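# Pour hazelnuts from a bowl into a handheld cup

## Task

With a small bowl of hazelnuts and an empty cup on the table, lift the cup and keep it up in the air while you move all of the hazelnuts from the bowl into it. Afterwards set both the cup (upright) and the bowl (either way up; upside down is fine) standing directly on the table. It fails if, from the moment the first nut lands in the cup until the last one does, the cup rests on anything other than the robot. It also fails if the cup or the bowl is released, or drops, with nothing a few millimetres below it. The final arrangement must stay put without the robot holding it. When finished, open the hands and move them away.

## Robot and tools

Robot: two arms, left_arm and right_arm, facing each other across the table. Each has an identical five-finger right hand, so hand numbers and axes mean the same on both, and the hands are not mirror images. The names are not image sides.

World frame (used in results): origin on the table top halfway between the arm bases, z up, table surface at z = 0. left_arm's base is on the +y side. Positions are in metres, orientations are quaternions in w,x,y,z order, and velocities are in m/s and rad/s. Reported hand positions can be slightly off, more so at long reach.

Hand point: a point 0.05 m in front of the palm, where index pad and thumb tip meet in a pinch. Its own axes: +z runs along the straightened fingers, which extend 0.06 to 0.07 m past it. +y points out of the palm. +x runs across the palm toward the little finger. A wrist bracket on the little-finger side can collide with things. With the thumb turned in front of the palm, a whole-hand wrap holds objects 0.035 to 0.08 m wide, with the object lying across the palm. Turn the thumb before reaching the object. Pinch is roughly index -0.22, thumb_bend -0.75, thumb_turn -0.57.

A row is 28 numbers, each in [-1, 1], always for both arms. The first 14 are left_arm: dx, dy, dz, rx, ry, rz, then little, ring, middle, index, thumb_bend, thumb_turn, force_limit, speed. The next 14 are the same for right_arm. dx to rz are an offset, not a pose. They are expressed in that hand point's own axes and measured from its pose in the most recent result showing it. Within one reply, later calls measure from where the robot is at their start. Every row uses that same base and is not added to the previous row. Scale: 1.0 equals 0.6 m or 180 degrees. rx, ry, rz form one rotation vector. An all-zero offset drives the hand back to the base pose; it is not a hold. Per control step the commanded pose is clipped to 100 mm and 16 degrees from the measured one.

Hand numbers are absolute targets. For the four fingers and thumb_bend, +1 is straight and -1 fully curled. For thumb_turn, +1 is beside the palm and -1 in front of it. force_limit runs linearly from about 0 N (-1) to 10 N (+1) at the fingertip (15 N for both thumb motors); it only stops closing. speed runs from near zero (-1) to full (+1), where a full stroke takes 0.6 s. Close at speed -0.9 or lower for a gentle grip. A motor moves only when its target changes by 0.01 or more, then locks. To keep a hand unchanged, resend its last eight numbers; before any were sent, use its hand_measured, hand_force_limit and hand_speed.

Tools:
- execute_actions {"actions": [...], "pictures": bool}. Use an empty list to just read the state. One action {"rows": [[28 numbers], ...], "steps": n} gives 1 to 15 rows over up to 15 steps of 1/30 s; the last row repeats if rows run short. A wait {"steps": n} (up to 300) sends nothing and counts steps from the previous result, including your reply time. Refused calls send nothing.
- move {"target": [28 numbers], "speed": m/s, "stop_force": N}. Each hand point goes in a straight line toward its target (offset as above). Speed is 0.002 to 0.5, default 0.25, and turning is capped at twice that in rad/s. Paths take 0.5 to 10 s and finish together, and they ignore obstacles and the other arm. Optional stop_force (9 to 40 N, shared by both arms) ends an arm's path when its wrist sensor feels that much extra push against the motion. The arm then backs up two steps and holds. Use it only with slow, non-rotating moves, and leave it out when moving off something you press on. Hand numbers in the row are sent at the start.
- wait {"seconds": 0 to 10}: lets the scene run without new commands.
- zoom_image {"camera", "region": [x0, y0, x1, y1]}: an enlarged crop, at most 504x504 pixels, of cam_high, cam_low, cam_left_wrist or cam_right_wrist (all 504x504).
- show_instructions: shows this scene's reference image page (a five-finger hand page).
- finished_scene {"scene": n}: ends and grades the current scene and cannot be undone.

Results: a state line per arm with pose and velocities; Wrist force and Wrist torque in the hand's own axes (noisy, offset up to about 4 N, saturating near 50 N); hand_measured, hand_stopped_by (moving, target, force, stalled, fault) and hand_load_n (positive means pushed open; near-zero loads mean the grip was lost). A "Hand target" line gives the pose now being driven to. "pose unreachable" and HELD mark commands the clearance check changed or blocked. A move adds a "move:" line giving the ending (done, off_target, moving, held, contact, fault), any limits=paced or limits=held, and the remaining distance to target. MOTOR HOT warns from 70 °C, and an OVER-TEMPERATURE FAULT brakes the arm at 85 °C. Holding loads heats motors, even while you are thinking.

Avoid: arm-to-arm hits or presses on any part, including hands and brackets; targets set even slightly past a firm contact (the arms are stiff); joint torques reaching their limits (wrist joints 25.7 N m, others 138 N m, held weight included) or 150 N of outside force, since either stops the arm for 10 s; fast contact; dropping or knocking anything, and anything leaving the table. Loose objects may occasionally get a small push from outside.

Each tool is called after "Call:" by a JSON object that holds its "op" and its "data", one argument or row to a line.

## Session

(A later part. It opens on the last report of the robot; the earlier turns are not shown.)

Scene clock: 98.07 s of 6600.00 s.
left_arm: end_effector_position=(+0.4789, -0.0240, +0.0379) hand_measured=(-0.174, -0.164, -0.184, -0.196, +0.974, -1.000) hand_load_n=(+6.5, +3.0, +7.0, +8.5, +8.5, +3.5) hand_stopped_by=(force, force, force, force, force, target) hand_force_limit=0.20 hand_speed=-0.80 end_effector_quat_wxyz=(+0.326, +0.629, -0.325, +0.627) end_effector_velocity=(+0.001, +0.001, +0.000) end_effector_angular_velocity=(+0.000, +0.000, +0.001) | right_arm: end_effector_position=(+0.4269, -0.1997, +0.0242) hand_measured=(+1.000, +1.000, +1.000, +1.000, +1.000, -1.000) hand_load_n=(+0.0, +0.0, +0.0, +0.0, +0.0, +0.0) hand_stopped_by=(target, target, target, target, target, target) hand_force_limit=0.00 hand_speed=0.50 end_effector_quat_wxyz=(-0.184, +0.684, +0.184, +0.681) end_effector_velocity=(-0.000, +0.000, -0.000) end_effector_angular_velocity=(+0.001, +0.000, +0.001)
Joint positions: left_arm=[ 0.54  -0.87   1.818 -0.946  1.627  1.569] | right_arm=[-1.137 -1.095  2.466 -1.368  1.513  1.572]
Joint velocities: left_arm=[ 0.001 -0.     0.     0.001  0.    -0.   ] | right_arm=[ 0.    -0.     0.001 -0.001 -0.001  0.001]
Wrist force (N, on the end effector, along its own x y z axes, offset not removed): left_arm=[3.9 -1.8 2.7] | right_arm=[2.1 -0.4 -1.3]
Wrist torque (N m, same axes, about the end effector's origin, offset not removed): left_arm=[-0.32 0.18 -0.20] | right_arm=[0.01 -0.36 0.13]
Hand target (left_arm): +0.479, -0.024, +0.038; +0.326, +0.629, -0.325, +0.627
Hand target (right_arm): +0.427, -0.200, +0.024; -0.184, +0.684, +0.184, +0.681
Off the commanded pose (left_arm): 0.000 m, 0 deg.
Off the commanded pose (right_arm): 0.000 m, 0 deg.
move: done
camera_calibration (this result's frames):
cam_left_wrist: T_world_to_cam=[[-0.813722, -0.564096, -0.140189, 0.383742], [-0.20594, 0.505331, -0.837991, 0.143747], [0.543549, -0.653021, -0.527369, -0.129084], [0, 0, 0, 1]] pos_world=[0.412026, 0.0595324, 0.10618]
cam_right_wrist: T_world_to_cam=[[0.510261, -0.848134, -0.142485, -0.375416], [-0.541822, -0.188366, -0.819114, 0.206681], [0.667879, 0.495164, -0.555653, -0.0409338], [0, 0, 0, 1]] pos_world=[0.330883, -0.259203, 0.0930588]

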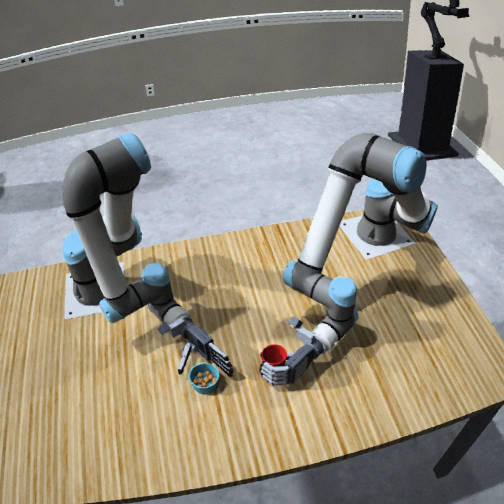

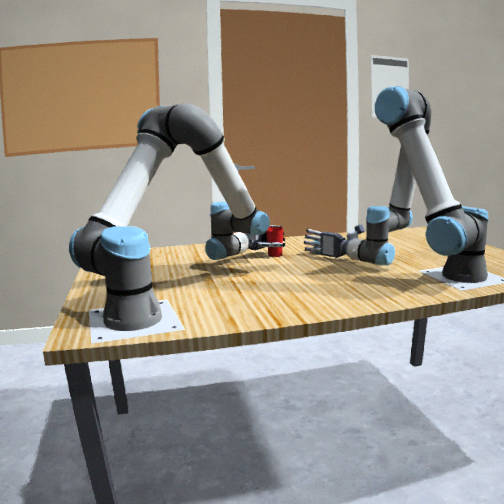

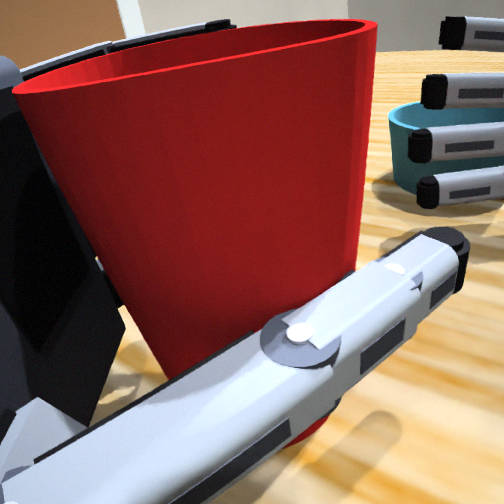

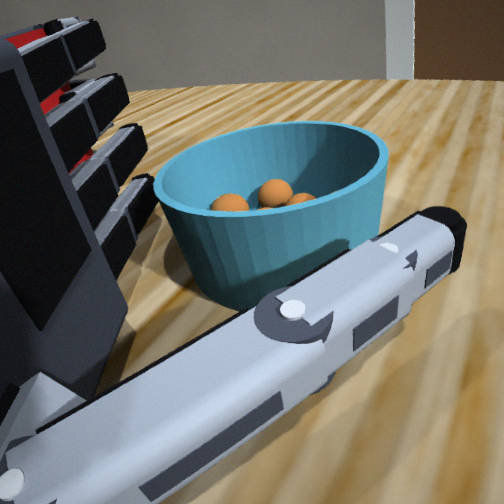

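Call:
{"op": "move", "data": {
  "target": [0.05,0,0,0,0,0,-1,-1,-1,-1,-1,-1,0.2,-0.8,0,0.006,0.043,0,0,0,1,1,1,1,1,-1,0,0.5],
  "speed": 0.02
}}

Call:
{"op": "move", "data": {
  "target": [0,0,0,0,0,0,-1,-1,-1,-1,-1,-1,0.2,-0.8,0,0,0,0,0,0,1,1,-1,-1,1,-1,0.6,-0.85]
}}

Call:
{"op": "move", "data": {
  "target": [0,0,0,0,0,0,-1,-1,-1,-1,-1,-1,0.2,-0.8,0,0,0,0,0,0,1,1,-1,-1,-1,-1,0.6,-0.85]
}}

Call:
{"op": "zoom_image", "data": {
  "camera": "cam_high",
  "region": [140, 300, 300, 420]
}}

Scene clock: 116.03 s of 6600.00 s.
left_arm: end_effector_position=(+0.4790, -0.0241, +0.0676) hand_measured=(-0.174, -0.164, -0.184, -0.196, +0.974, -1.000) hand_load_n=(+5.5, +2.5, +6.5, +8.5, +8.5, +5.0) hand_stopped_by=(force, force, force, force, force, target) hand_force_limit=0.20 hand_speed=-0.80 end_effector_quat_wxyz=(+0.326, +0.629, -0.325, +0.627) end_effector_velocity=(-0.000, -0.000, +0.002) end_effector_angular_velocity=(+0.000, +0.000, -0.000) | right_arm: end_effector_position=(+0.4508, -0.1899, +0.0242) hand_measured=(+1.000, +1.000, +1.000, +1.000, +1.000, -1.000) hand_load_n=(+0.0, +0.0, +0.0, +0.0, +0.0, +0.0) hand_stopped_by=(target, target, target, target, target, target) hand_force_limit=0.00 hand_speed=0.50 end_effector_quat_wxyz=(-0.184, +0.684, +0.184, +0.681) end_effector_velocity=(+0.002, +0.001, -0.000) end_effector_angular_velocity=(+0.001, +0.001, +0.001)
Joint positions: left_arm=[ 0.54  -0.927  1.814 -0.885  1.627  1.569] | right_arm=[-1.144 -1.075  2.401 -1.323  1.506  1.572]
Joint velocities: left_arm=[ 0.    -0.004 -0.001  0.005  0.    -0.   ] | right_arm=[ 0.     0.002 -0.006  0.004 -0.     0.001]
Wrist force (N, on the end effector, along its own x y z axes, offset not removed): left_arm=[-2.2 -0.9 -0.3] | right_arm=[0.5 -1.4 -0.8]
Wrist torque (N m, same axes, about the end effector's origin, offset not removed): left_arm=[-0.30 0.22 -0.11] | right_arm=[-0.23 -0.15 -0.06]
Hand target (left_arm): +0.479, -0.024, +0.068; +0.326, +0.629, -0.325, +0.627
Hand target (right_arm): +0.451, -0.190, +0.024; -0.184, +0.684, +0.184, +0.681
Off the commanded pose (left_arm): 0.000 m, 0 deg.
Off the commanded pose (right_arm): 0.000 m, 0 deg.
After step 90, 13.17 s passed at rest.
move: done
camera_calibration (this result's frames):
cam_left_wrist: T_world_to_cam=[[-0.813721, -0.564096, -0.14019, 0.387927], [-0.205929, 0.50532, -0.838001, 0.168683], [0.543554, -0.65303, -0.527353, -0.113524], [0, 0, 0, 1]] pos_world=[0.412108, 0.0594549, 0.135873]
cam_right_wrist: T_world_to_cam=[[0.510265, -0.848128, -0.14251, -0.379308], [-0.541823, -0.188345, -0.819118, 0.221397], [0.667876, 0.495182, -0.555641, -0.0617178], [0, 0, 0, 1]] pos_world=[0.354725, -0.249441, 0.0930022]

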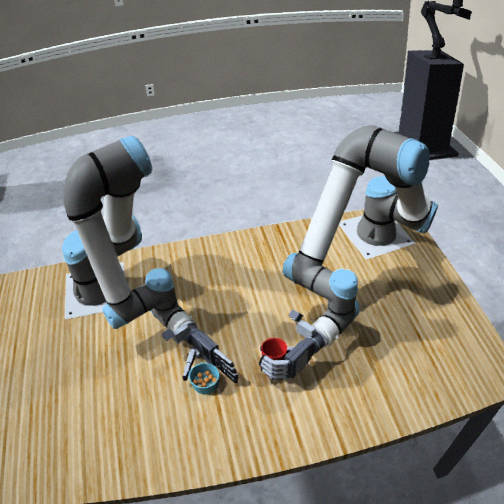

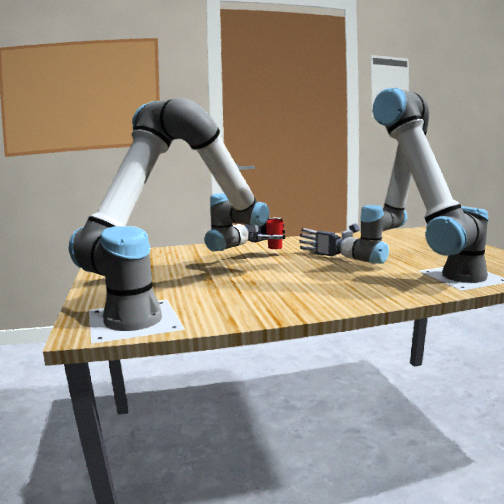

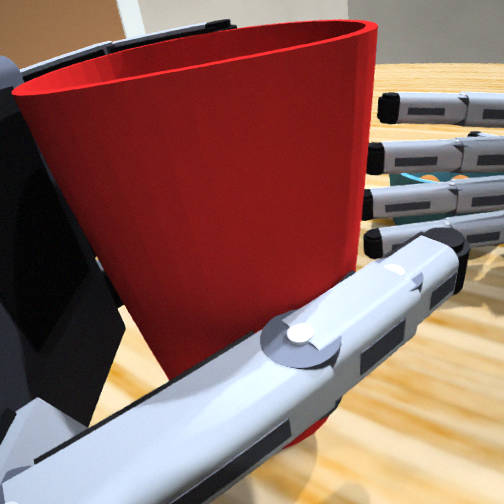

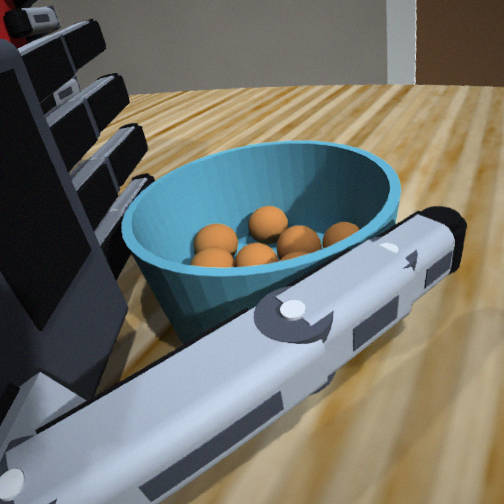

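Scene clock: 119.10 s of 6600.00 s.
left_arm: end_effector_position=(+0.4790, -0.0241, +0.0676) hand_measured=(-0.174, -0.164, -0.184, -0.196, +0.974, -1.000) hand_load_n=(+5.5, +2.5, +6.5, +8.5, +8.5, +5.0) hand_stopped_by=(force, force, force, force, force, target) hand_force_limit=0.20 hand_speed=-0.80 end_effector_quat_wxyz=(+0.326, +0.629, -0.325, +0.627) end_effector_velocity=(+0.000, +0.000, -0.001) end_effector_angular_velocity=(+0.000, +0.002, +0.002) | right_arm: end_effector_position=(+0.4508, -0.1899, +0.0242) hand_measured=(+1.000, +1.000, +0.338, +0.304, +1.002, -1.000) hand_load_n=(+0.0, +0.0, +5.5, +9.5, +2.5, +0.5) hand_stopped_by=(target, target, force, force, target, target) hand_force_limit=0.60 hand_speed=-0.85 end_effector_quat_wxyz=(-0.184, +0.684, +0.184, +0.681) end_effector_velocity=(+0.000, +0.000, +0.001) end_effector_angular_velocity=(+0.001, -0.002, +0.001)
Joint positions: left_arm=[ 0.54  -0.927  1.814 -0.885  1.627  1.569] | right_arm=[-1.144 -1.075  2.401 -1.323  1.506  1.572]
Joint velocities: left_arm=[ 0.     0.001  0.     0.    -0.001 -0.001] | right_arm=[ 0.    -0.002  0.     0.    -0.001  0.   ]
Wrist force (N, on the end effector, along its own x y z axes, offset not removed): left_arm=[-2.0 -0.8 0.0] | right_arm=[1.5 -1.0 -2.6]
Wrist torque (N m, same axes, about the end effector's origin, offset not removed): left_arm=[-0.20 0.20 -0.18] | right_arm=[0.03 -0.11 0.02]
Hand target (left_arm): +0.479, -0.024, +0.068; +0.326, +0.629, -0.325, +0.627
Hand target (right_arm): +0.451, -0.190, +0.024; -0.184, +0.684, +0.184, +0.681
Off the commanded pose (left_arm): 0.000 m, 0 deg.
Off the commanded pose (right_arm): 0.000 m, 0 deg.
move: done
camera_calibration (this result's frames):
cam_left_wrist: T_world_to_cam=[[-0.81372, -0.564098, -0.140192, 0.387929], [-0.20592, 0.505307, -0.83801, 0.168691], [0.54356, -0.653037, -0.527337, -0.11353], [0, 0, 0, 1]] pos_world=[0.412112, 0.0594499, 0.135881]
cam_right_wrist: T_world_to_cam=[[0.510265, -0.848128, -0.142509, -0.379312], [-0.541817, -0.188342, -0.819123, 0.2214], [0.66788, 0.495184, -0.555634, -0.0617197], [0, 0, 0, 1]] pos_world=[0.354729, -0.249444, 0.0930044]

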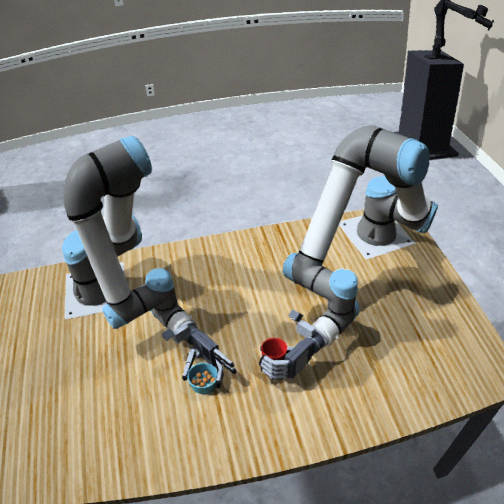

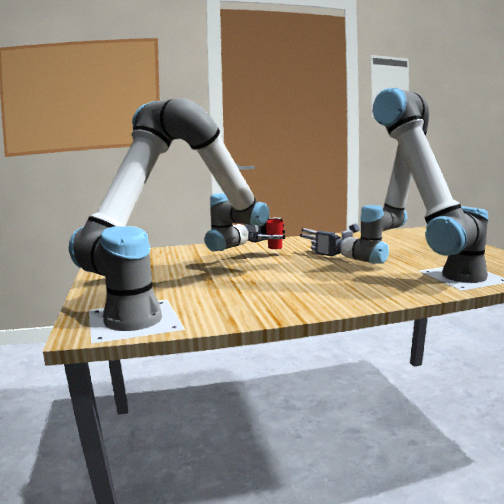

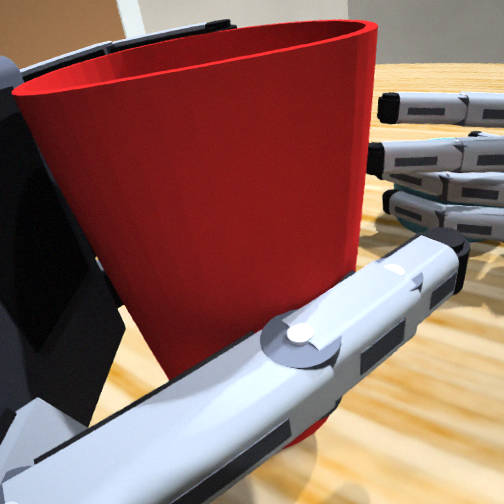

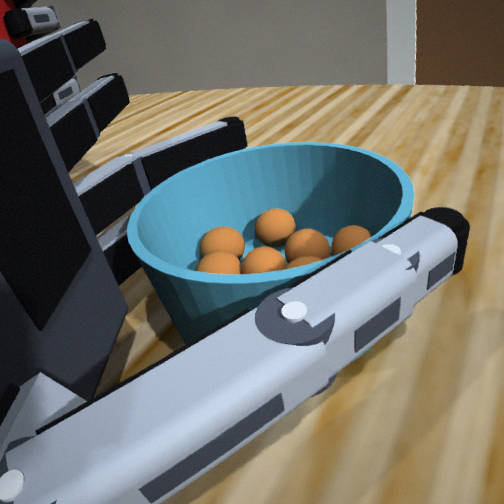

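Scene clock: 119.73 s of 6600.00 s.
left_arm: end_effector_position=(+0.4790, -0.0241, +0.0676) hand_measured=(-0.174, -0.164, -0.184, -0.196, +0.974, -1.000) hand_load_n=(+5.5, +2.5, +6.5, +8.5, +8.5, +5.0) hand_stopped_by=(force, force, force, force, force, target) hand_force_limit=0.20 hand_speed=-0.80 end_effector_quat_wxyz=(+0.326, +0.629, -0.325, +0.627) end_effector_velocity=(-0.001, -0.000, -0.001) end_effector_angular_velocity=(+0.001, +0.000, -0.002) | right_arm: end_effector_position=(+0.4508, -0.1899, +0.0242) hand_measured=(+1.000, +1.000, +0.338, +0.304, +0.966, -1.000) hand_load_n=(+0.0, +0.0, +6.0, +10.0, +11.0, +0.5) hand_stopped_by=(target, target, force, force, force, target) hand_force_limit=0.60 hand_speed=-0.85 end_effector_quat_wxyz=(-0.184, +0.684, +0.184, +0.681) end_effector_velocity=(-0.000, +0.000, -0.000) end_effector_angular_velocity=(+0.000, +0.000, +0.001)
Joint positions: left_arm=[ 0.54  -0.927  1.814 -0.885  1.627  1.569] | right_arm=[-1.144 -1.075  2.401 -1.323  1.506  1.572]
Joint velocities: left_arm=[-0.     0.001  0.    -0.     0.001  0.001] | right_arm=[ 0.     0.001 -0.    -0.    -0.     0.   ]
Wrist force (N, on the end effector, along its own x y z axes, offset not removed): left_arm=[-2.1 -0.2 0.3] | right_arm=[1.6 -0.2 -1.3]
Wrist torque (N m, same axes, about the end effector's origin, offset not removed): left_arm=[-0.18 0.13 -0.07] | right_arm=[0.01 -0.15 0.07]
Hand target (left_arm): +0.479, -0.024, +0.068; +0.326, +0.629, -0.325, +0.627
Hand target (right_arm): +0.451, -0.190, +0.024; -0.184, +0.684, +0.184, +0.681
Off the commanded pose (left_arm): 0.000 m, 0 deg.
Off the commanded pose (right_arm): 0.000 m, 0 deg.
move: done
camera_calibration (this result's frames):
cam_left_wrist: T_world_to_cam=[[-0.81372, -0.564098, -0.140191, 0.387929], [-0.205922, 0.50531, -0.838008, 0.168689], [0.543559, -0.653036, -0.527341, -0.113529], [0, 0, 0, 1]] pos_world=[0.412112, 0.059451, 0.135879]
cam_right_wrist: T_world_to_cam=[[0.510265, -0.848127, -0.142509, -0.379312], [-0.541817, -0.188342, -0.819123, 0.2214], [0.66788, 0.495184, -0.555634, -0.0617197], [0, 0, 0, 1]] pos_world=[0.354729, -0.249444, 0.0930044]

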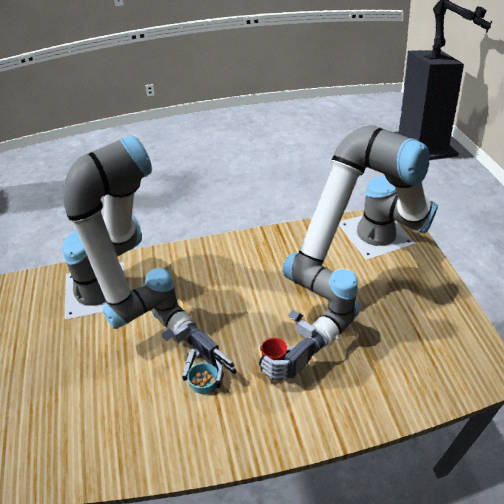

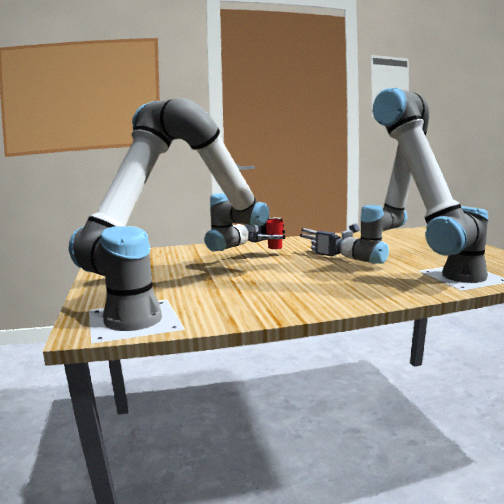

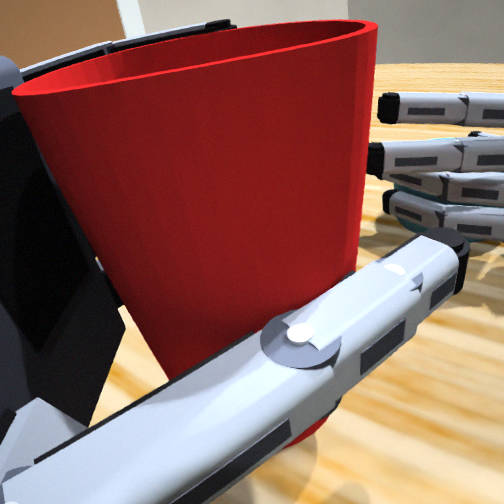

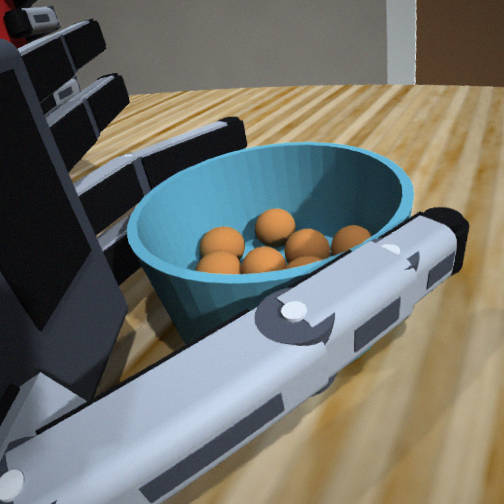

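Region (140, 300, 300, 420) of cam_high's 504x504 image, scaled by 3.150, with more detail than that image has; it fills the top 378 rows of this view, and the rest is white.

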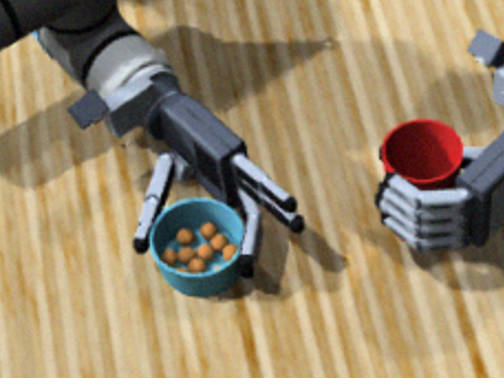

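Call:
{"op": "move", "data": {
  "target": [0.05,-0.078,0.006,-0.075,0,0,-1,-1,-1,-1,-1,-1,0.2,-0.8,0,0,0,0,0,0,-1,-1,-1,-1,-1,-1,-0.6,-0.7],
  "speed": 0.06
}}

Call:
{"op": "move", "data": {
  "target": [0,0,0,0,0,0,-1,-1,-1,-1,-1,-1,0.2,-0.8,0.41,-0.1,0.05,0.25,0,0,-1,-1,-1,-1,-1,-1,-0.6,-0.7],
  "speed": 0.07
}}

Scene clock: 135.27 s of 6600.00 s.
left_arm: end_effector_position=(+0.5194, +0.0001, +0.0975) hand_measured=(-0.174, -0.164, -0.184, -0.196, +0.974, -1.000) hand_load_n=(+5.5, +2.5, +6.5, +8.5, +8.5, +5.0) hand_stopped_by=(force, force, force, force, force, target) hand_force_limit=0.20 hand_speed=-0.80 end_effector_quat_wxyz=(+0.397, +0.586, -0.397, +0.584) end_effector_velocity=(+0.000, +0.000, +0.000) end_effector_angular_velocity=(-0.001, -0.001, +0.001) | right_arm: end_effector_position=(+0.4508, -0.1899, +0.0242) hand_measured=(-1.000, -1.000, +0.338, +0.304, +0.966, -1.000) hand_load_n=(+0.0, +0.0, +6.0, +10.0, +11.0, +0.5) hand_stopped_by=(target, target, force, force, force, target) hand_force_limit=-0.60 hand_speed=-0.70 end_effector_quat_wxyz=(-0.184, +0.684, +0.184, +0.681) end_effector_velocity=(-0.000, +0.000, -0.000) end_effector_angular_velocity=(-0.000, +0.001, +0.000)
Joint positions: left_arm=[ 0.726 -0.872  1.595 -0.721  2.048  1.57 ] | right_arm=[-1.144 -1.075  2.401 -1.323  1.506  1.572]
Joint velocities: left_arm=[ 0.001 -0.    -0.    -0.     0.    -0.   ] | right_arm=[ 0.     0.001  0.     0.    -0.     0.   ]
Wrist force (N, on the end effector, along its own x y z axes, offset not removed): left_arm=[-1.2 -0.7 1.2] | right_arm=[2.0 0.1 -2.3]
Wrist torque (N m, same axes, about the end effector's origin, offset not removed): left_arm=[-0.37 -0.03 -0.04] | right_arm=[0.16 -0.26 0.18]
Hand target (left_arm): +0.519, +0.000, +0.097; +0.397, +0.586, -0.397, +0.584
Hand target (right_arm): +0.451, -0.190, +0.024; -0.184, +0.684, +0.184, +0.681
Off the commanded pose (left_arm): 0.000 m, 0 deg.
Off the commanded pose (right_arm): 0.000 m, 0 deg.
After step 90, 8.27 s passed at rest.
move: done
camera_calibration (this result's frames):
cam_left_wrist: T_world_to_cam=[[-0.922933, -0.358571, -0.140078, 0.495347], [-0.0823317, 0.539314, -0.838071, 0.125646], [0.376054, -0.76195, -0.527272, -0.0169525], [0, 0, 0, 1]] pos_world=[0.473892, 0.0969375, 0.165749]
cam_right_wrist: T_world_to_cam=[[0.510265, -0.848128, -0.142509, -0.379312], [-0.541817, -0.188342, -0.819123, 0.2214], [0.66788, 0.495184, -0.555634, -0.0617197], [0, 0, 0, 1]] pos_world=[0.354729, -0.249444, 0.0930044]

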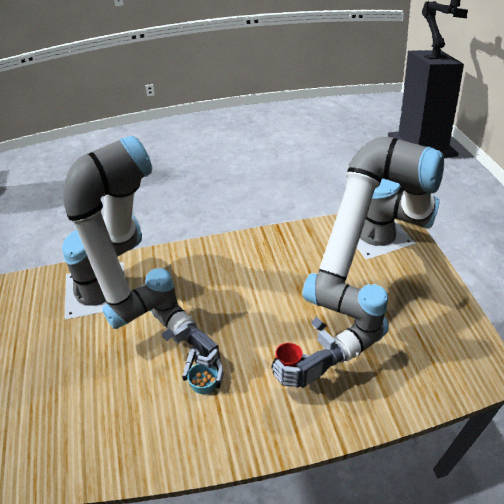

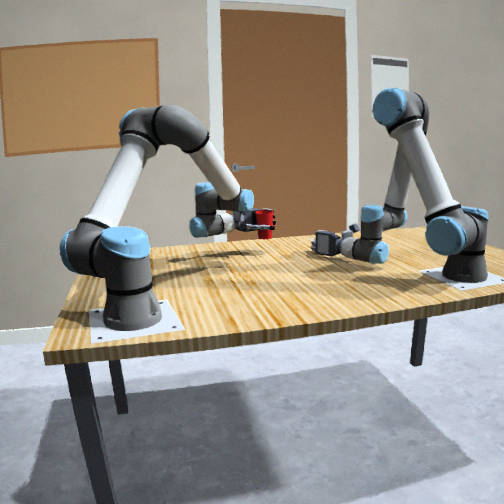

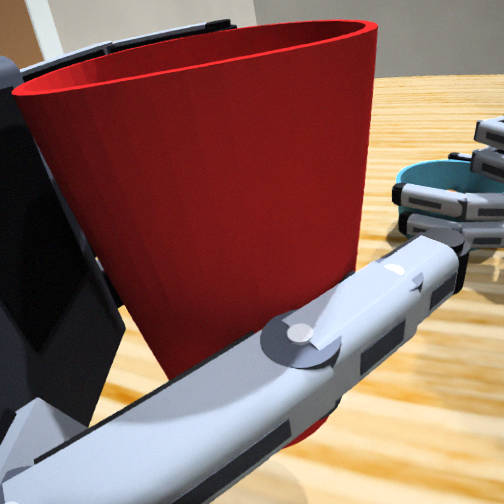

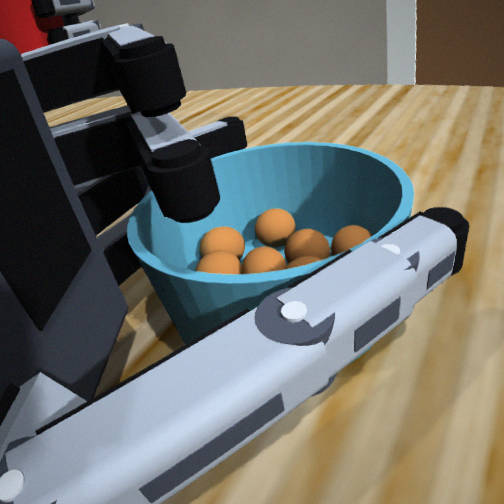

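Scene clock: 141.30 s of 6600.00 s.
left_arm: end_effector_position=(+0.5194, +0.0001, +0.0975) hand_measured=(-0.174, -0.164, -0.184, -0.196, +0.974, -1.000) hand_load_n=(+5.5, +2.5, +6.5, +8.5, +8.5, +5.0) hand_stopped_by=(force, force, force, force, force, target) hand_force_limit=0.20 hand_speed=-0.80 end_effector_quat_wxyz=(+0.397, +0.586, -0.397, +0.584) end_effector_velocity=(-0.000, -0.001, +0.001) end_effector_angular_velocity=(-0.000, -0.001, -0.001) | right_arm: end_effector_position=(+0.4474, -0.1229, +0.2700) hand_measured=(-1.000, -1.000, +0.338, +0.304, +0.966, -1.000) hand_load_n=(+0.0, +0.0, +6.0, +10.0, +11.0, +0.5) hand_stopped_by=(target, target, force, force, force, target) hand_force_limit=-0.60 hand_speed=-0.70 end_effector_quat_wxyz=(-0.432, +0.561, +0.430, +0.560) end_effector_velocity=(-0.000, +0.001, +0.003) end_effector_angular_velocity=(-0.001, -0.000, +0.009)
Joint positions: left_arm=[ 0.726 -0.872  1.595 -0.721  2.048  1.57 ] | right_arm=[-1.508 -1.579  2.075 -0.496  0.357  1.574]
Joint velocities: left_arm=[-0.001 -0.001 -0.    -0.     0.     0.   ] | right_arm=[-0.001  0.001 -0.01   0.012 -0.01  -0.004]
Wrist force (N, on the end effector, along its own x y z axes, offset not removed): left_arm=[-1.4 -1.5 0.5] | right_arm=[1.4 -0.7 0.2]
Wrist torque (N m, same axes, about the end effector's origin, offset not removed): left_arm=[-0.36 0.00 -0.08] | right_arm=[-0.17 -0.36 0.13]
Hand target (left_arm): +0.519, +0.000, +0.097; +0.397, +0.586, -0.397, +0.584
Hand target (right_arm): +0.447, -0.123, +0.270; -0.432, +0.561, +0.430, +0.560
Off the commanded pose (left_arm): 0.000 m, 0 deg.
Off the commanded pose (right_arm): 0.000 m, 0 deg.
move: done
camera_calibration (this result's frames):
cam_left_wrist: T_world_to_cam=[[-0.922933, -0.358571, -0.140078, 0.495347], [-0.0823316, 0.539314, -0.838071, 0.125646], [0.376054, -0.76195, -0.527272, -0.0169524], [0, 0, 0, 1]] pos_world=[0.473892, 0.0969374, 0.165749]
cam_right_wrist: T_world_to_cam=[[0.960127, -0.239293, -0.144549, -0.411609], [-0.251366, -0.512641, -0.820983, 0.26419], [0.122354, 0.824583, -0.552351, 0.327616], [0, 0, 0, 1]] pos_world=[0.42152, -0.233206, 0.338357]

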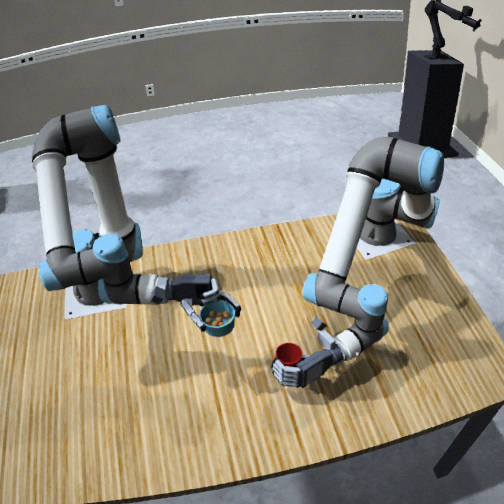

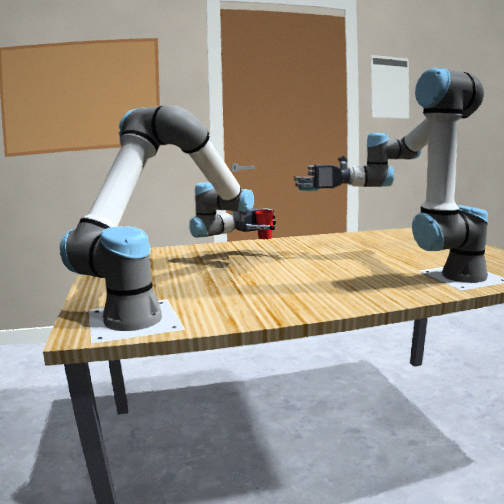

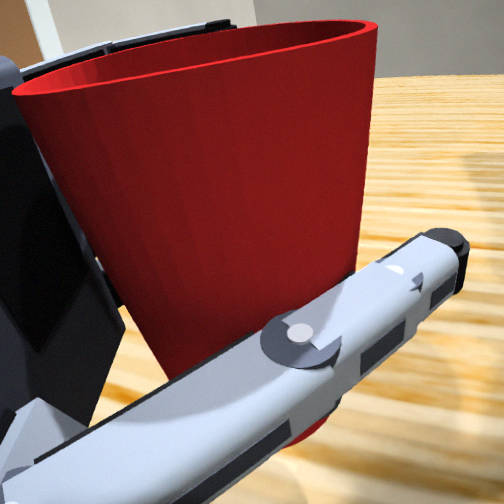

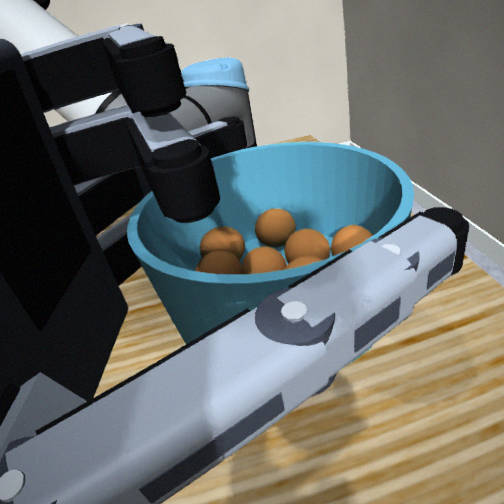

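Call:
{"op": "move", "data": {
  "target": [0,0,0,0,0,0,-1,-1,-1,-1,-1,-1,0.2,-0.8,-0.05,-0.01,0.272,0,0,0.31,-1,-1,-1,-1,-1,-1,-0.6,-0.7],
  "speed": 0.07
}}

Call:
{"op": "zoom_image", "data": {
  "camera": "cam_low",
  "region": [200, 140, 340, 260]
}}

Call:
{"op": "zoom_image", "data": {
  "camera": "cam_high",
  "region": [220, 270, 360, 400]
}}

Scene clock: 160.80 s of 6600.00 s.
left_arm: end_effector_position=(+0.5194, +0.0001, +0.0975) hand_measured=(-0.174, -0.164, -0.184, -0.196, +0.974, -1.000) hand_load_n=(+5.5, +2.5, +6.5, +8.5, +8.5, +5.0) hand_stopped_by=(force, force, force, force, force, target) hand_force_limit=0.20 hand_speed=-0.80 end_effector_quat_wxyz=(+0.397, +0.586, -0.397, +0.584) end_effector_velocity=(+0.000, +0.000, +0.001) end_effector_angular_velocity=(-0.001, -0.001, -0.000) | right_arm: end_effector_position=(+0.4833, +0.0360, +0.2402) hand_measured=(-1.000, -1.000, +0.338, +0.304, +0.966, -1.000) hand_load_n=(+0.0, +0.0, +6.0, +10.0, +11.0, +0.5) hand_stopped_by=(target, target, force, force, force, target) hand_force_limit=-0.60 hand_speed=-0.70 end_effector_quat_wxyz=(-0.643, +0.697, +0.118, +0.293) end_effector_velocity=(+0.001, +0.002, -0.000) end_effector_angular_velocity=(+0.004, +0.012, -0.000)
Joint positions: left_arm=[ 0.726 -0.872  1.595 -0.721  2.048  1.57 ] | right_arm=[-1.22  -1.235  1.645 -0.41   0.646  2.545]
Joint velocities: left_arm=[ 0.    -0.001 -0.    -0.     0.     0.   ] | right_arm=[ 0.003  0.005 -0.007  0.001  0.003  0.013]
Wrist force (N, on the end effector, along its own x y z axes, offset not removed): left_arm=[-1.3 -0.4 -0.5] | right_arm=[1.8 3.2 -2.3]
Wrist torque (N m, same axes, about the end effector's origin, offset not removed): left_arm=[-0.13 0.10 0.00] | right_arm=[0.57 -0.33 0.18]
Hand target (left_arm): +0.519, +0.000, +0.097; +0.397, +0.586, -0.397, +0.584
Hand target (right_arm): +0.483, +0.036, +0.240; -0.643, +0.697, +0.117, +0.293
Off the commanded pose (left_arm): 0.000 m, 0 deg.
Off the commanded pose (right_arm): 0.000 m, 0 deg.
After step 90, 9.20 s passed at rest.
move: done
camera_calibration (this result's frames):
cam_left_wrist: T_world_to_cam=[[-0.922933, -0.358571, -0.140078, 0.495347], [-0.0823319, 0.539314, -0.83807, 0.125646], [0.376054, -0.76195, -0.527272, -0.0169524], [0, 0, 0, 1]] pos_world=[0.473892, 0.0969375, 0.165749]
cam_right_wrist: T_world_to_cam=[[0.42752, -0.0977298, -0.898708, 0.0210711], [-0.85995, -0.350531, -0.370964, 0.510476], [-0.278771, 0.931438, -0.233902, 0.289286], [0, 0, 0, 1]] pos_world=[0.51062, -0.0884545, 0.27597]

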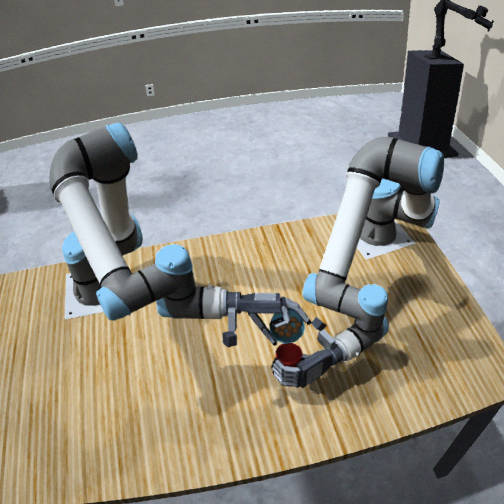

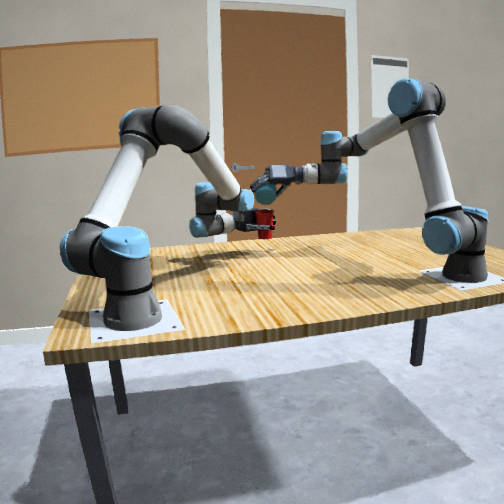

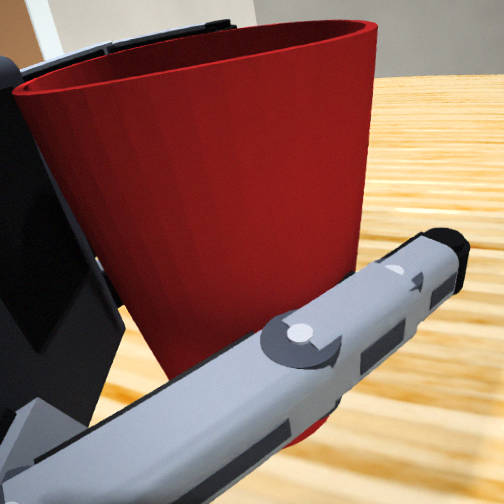

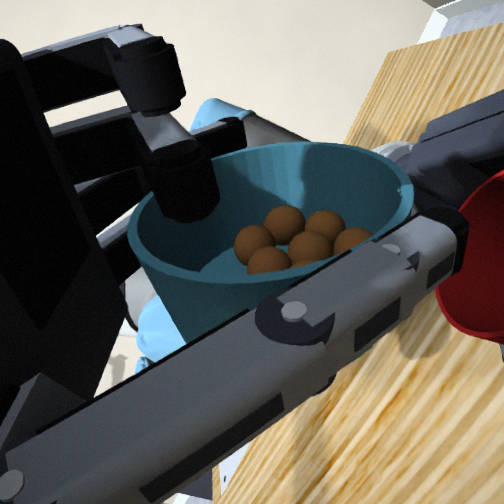

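Region (200, 140, 340, 260) of cam_low's 504x504 image, scaled by 3.600, with more detail than that image has; it fills the top 432 rows of this view, and the rest is white.

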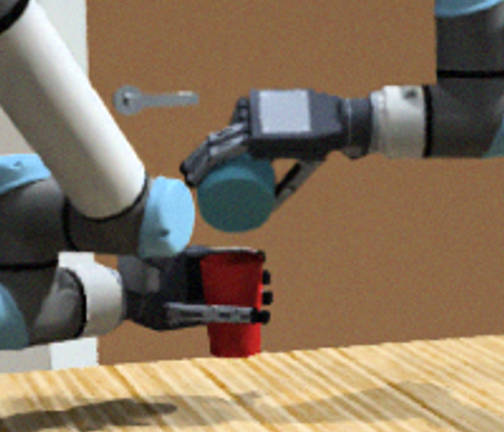

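Region (220, 270, 360, 400) of cam_high's 504x504 image, scaled by 3.600, with more detail than that image has; it fills the top 468 rows of this view, and the rest is white.

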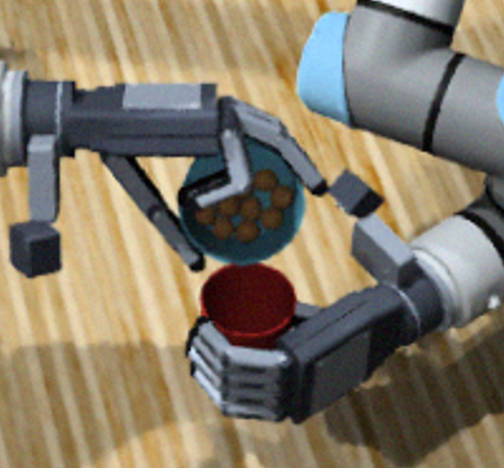

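dz +4 mm, down 6 mm, tilt to ~78°.

Call:
{"op": "move", "data": {
  "target": [0,0,0,0,0,0,-1,-1,-1,-1,-1,-1,0.2,-0.8,-0.0056,0.0083,0.007,0,0,0.125,-1,-1,-1,-1,-1,-1,-0.6,-0.7],
  "speed": 0.035
}}

Call:
{"op": "zoom_image", "data": {
  "camera": "cam_low",
  "region": [200, 140, 340, 260]
}}

Scene clock: 174.67 s of 6600.00 s.
left_arm: end_effector_position=(+0.5194, +0.0001, +0.0975) hand_measured=(-0.174, -0.164, -0.184, -0.196, +0.974, -1.000) hand_load_n=(+5.5, +2.5, +6.5, +8.5, +8.5, +5.0) hand_stopped_by=(force, force, force, force, force, target) hand_force_limit=0.20 hand_speed=-0.80 end_effector_quat_wxyz=(+0.397, +0.586, -0.397, +0.584) end_effector_velocity=(-0.001, -0.001, +0.002) end_effector_angular_velocity=(-0.002, -0.001, -0.001) | right_arm: end_effector_position=(+0.4844, +0.0401, +0.2342) hand_measured=(-1.000, -1.000, +0.338, +0.304, +0.966, -1.000) hand_load_n=(+0.0, +0.0, +6.0, +10.0, +11.0, +0.0) hand_stopped_by=(target, target, force, force, force, target) hand_force_limit=-0.60 hand_speed=-0.70 end_effector_quat_wxyz=(-0.688, +0.707, -0.020, +0.163) end_effector_velocity=(+0.000, -0.000, -0.001) end_effector_angular_velocity=(+0.004, +0.016, -0.001)
Joint positions: left_arm=[ 0.726 -0.872  1.595 -0.721  2.048  1.57 ] | right_arm=[-1.244 -1.183  1.594 -0.41   0.622  2.936]
Joint velocities: left_arm=[-0.001 -0.002 -0.    -0.    -0.    -0.   ] | right_arm=[-0.001  0.003 -0.001 -0.001 -0.     0.016]
Wrist force (N, on the end effector, along its own x y z axes, offset not removed): left_arm=[-1.7 -0.6 0.2] | right_arm=[1.2 0.8 -1.9]
Wrist torque (N m, same axes, about the end effector's origin, offset not removed): left_arm=[-0.24 0.06 -0.04] | right_arm=[0.14 -0.21 0.10]
Hand target (left_arm): +0.519, +0.000, +0.097; +0.397, +0.586, -0.397, +0.584
Hand target (right_arm): +0.484, +0.040, +0.234; +0.688, -0.707, +0.020, -0.162
Off the commanded pose (left_arm): 0.000 m, 0 deg.
Off the commanded pose (right_arm): 0.000 m, 0 deg.
After step 90, 5.03 s passed at rest.
move: done
camera_calibration (this result's frames):
cam_left_wrist: T_world_to_cam=[[-0.922933, -0.358571, -0.140078, 0.495347], [-0.0823319, 0.539314, -0.83807, 0.125646], [0.376054, -0.76195, -0.527272, -0.0169525], [0, 0, 0, 1]] pos_world=[0.473892, 0.0969375, 0.165749]
cam_right_wrist: T_world_to_cam=[[0.0648491, -0.00111382, -0.997894, 0.210709], [-0.942596, -0.328337, -0.060889, 0.477163], [-0.327577, 0.94456, -0.0223422, 0.257948], [0, 0, 0, 1]] pos_world=[0.520606, -0.0867422, 0.245083]

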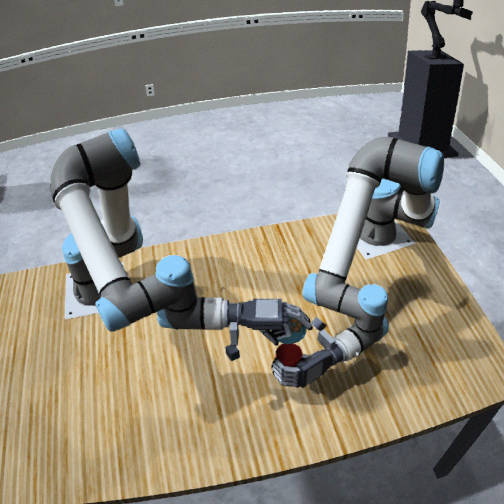

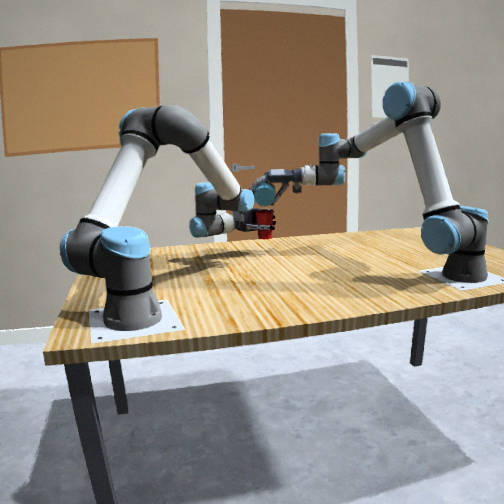

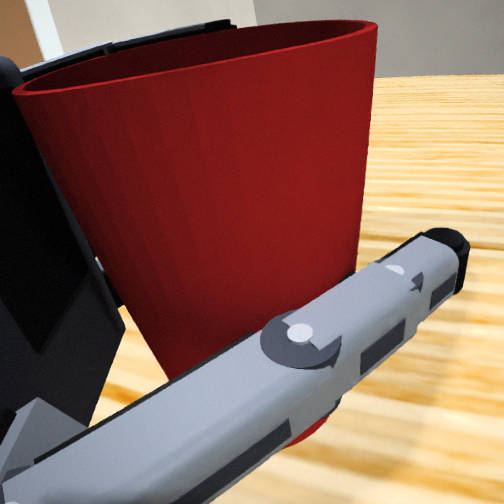

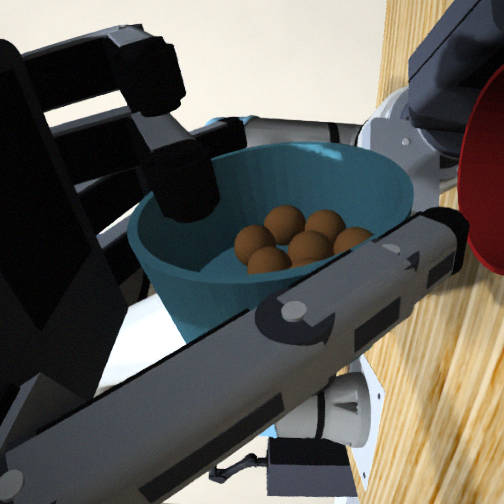

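Region (200, 140, 340, 260) of cam_low's 504x504 image, scaled by 3.600, with more detail than that image has; it fills the top 432 rows of this view, and the rest is white.

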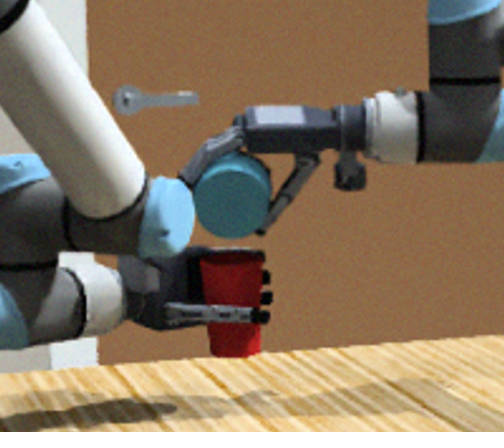

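Call:
{"op": "move", "data": {
  "target": [0,0,0,0,0,0,-1,-1,-1,-1,-1,-1,0.2,-0.8,0.012,0.008,0,0,0,0.1,-1,-1,-1,-1,-1,-1,-0.6,-0.7],
  "speed": 0.016
}}

Scene clock: 193.30 s of 6600.00 s.
left_arm: end_effector_position=(+0.5194, +0.0001, +0.0975) hand_measured=(-0.174, -0.164, -0.184, -0.196, +0.974, -1.000) hand_load_n=(+5.5, +2.5, +6.5, +8.5, +8.5, +5.0) hand_stopped_by=(force, force, force, force, force, target) hand_force_limit=0.20 hand_speed=-0.80 end_effector_quat_wxyz=(+0.397, +0.586, -0.397, +0.584) end_effector_velocity=(-0.001, -0.001, +0.002) end_effector_angular_velocity=(-0.002, -0.001, -0.002) | right_arm: end_effector_position=(+0.4922, +0.0381, +0.2310) hand_measured=(-1.000, -1.000, +0.338, +0.304, +0.966, -1.000) hand_load_n=(+0.0, +0.0, +6.0, +10.0, +11.0, +0.0) hand_stopped_by=(target, target, force, force, force, target) hand_force_limit=-0.60 hand_speed=-0.70 end_effector_quat_wxyz=(+0.705, -0.695, +0.130, -0.054) end_effector_velocity=(+0.000, -0.000, -0.001) end_effector_angular_velocity=(+0.002, +0.008, -0.000)
Joint positions: left_arm=[ 0.726 -0.872  1.595 -0.721  2.048  1.57 ] | right_arm=[-1.273 -1.132  1.552 -0.419  0.593  3.249]
Joint velocities: left_arm=[-0.001 -0.002  0.    -0.001  0.    -0.001] | right_arm=[-0.001  0.002 -0.001 -0.001 -0.     0.008]
Wrist force (N, on the end effector, along its own x y z axes, offset not removed): left_arm=[-3.2 -0.8 -1.0] | right_arm=[0.5 1.4 1.1]
Wrist torque (N m, same axes, about the end effector's origin, offset not removed): left_arm=[-0.16 0.33 -0.18] | right_arm=[0.13 -0.06 -0.04]
Hand target (left_arm): +0.519, +0.000, +0.097; +0.397, +0.586, -0.397, +0.584
Hand target (right_arm): +0.492, +0.038, +0.231; +0.705, -0.695, +0.130, -0.053
Off the commanded pose (left_arm): 0.000 m, 0 deg.
Off the commanded pose (right_arm): 0.000 m, 0 deg.
After step 90, 5.67 s passed at rest.
move: done
camera_calibration (this result's frames):
cam_left_wrist: T_world_to_cam=[[-0.922934, -0.358569, -0.140077, 0.495347], [-0.0823333, 0.539317, -0.838068, 0.125645], [0.376052, -0.761948, -0.527276, -0.0169516], [0, 0, 0, 1]] pos_world=[0.473892, 0.0969376, 0.165747]
cam_right_wrist: T_world_to_cam=[[-0.235226, 0.0789291, -0.968731, 0.344919], [-0.921931, -0.333711, 0.196672, 0.414143], [-0.307753, 0.939365, 0.151265, 0.212628], [0, 0, 0, 1]] pos_world=[0.528382, -0.0887556, 0.22052]

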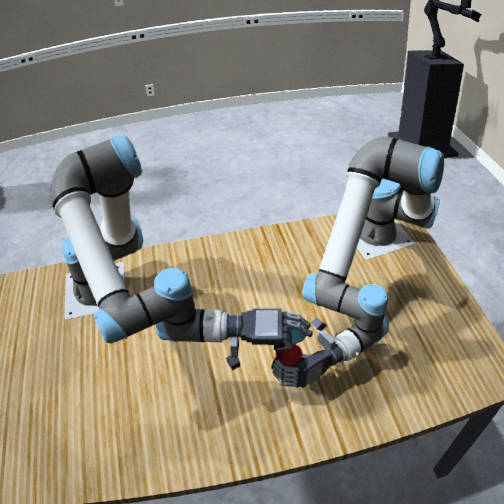

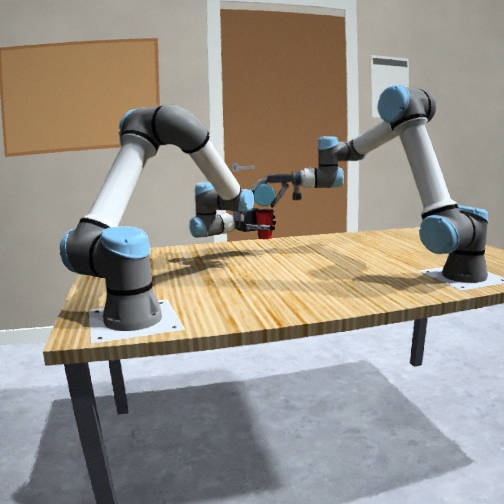

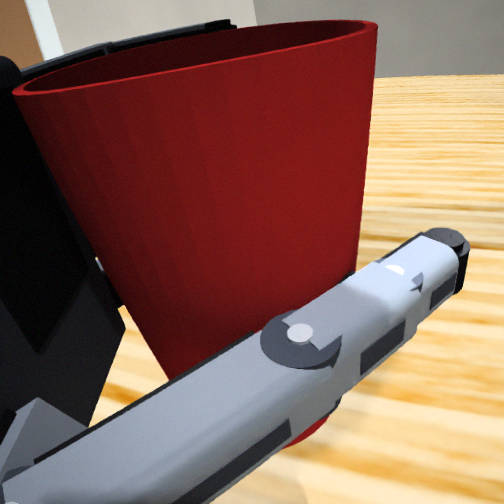

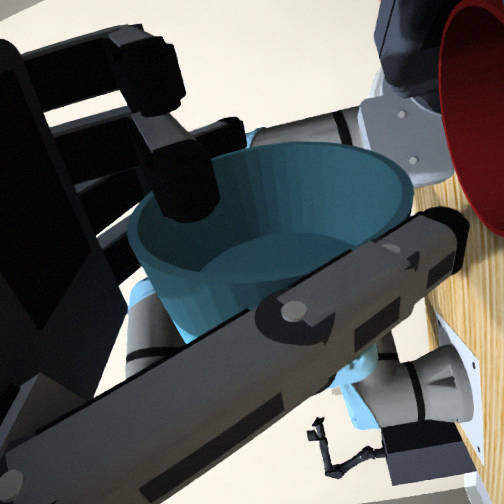

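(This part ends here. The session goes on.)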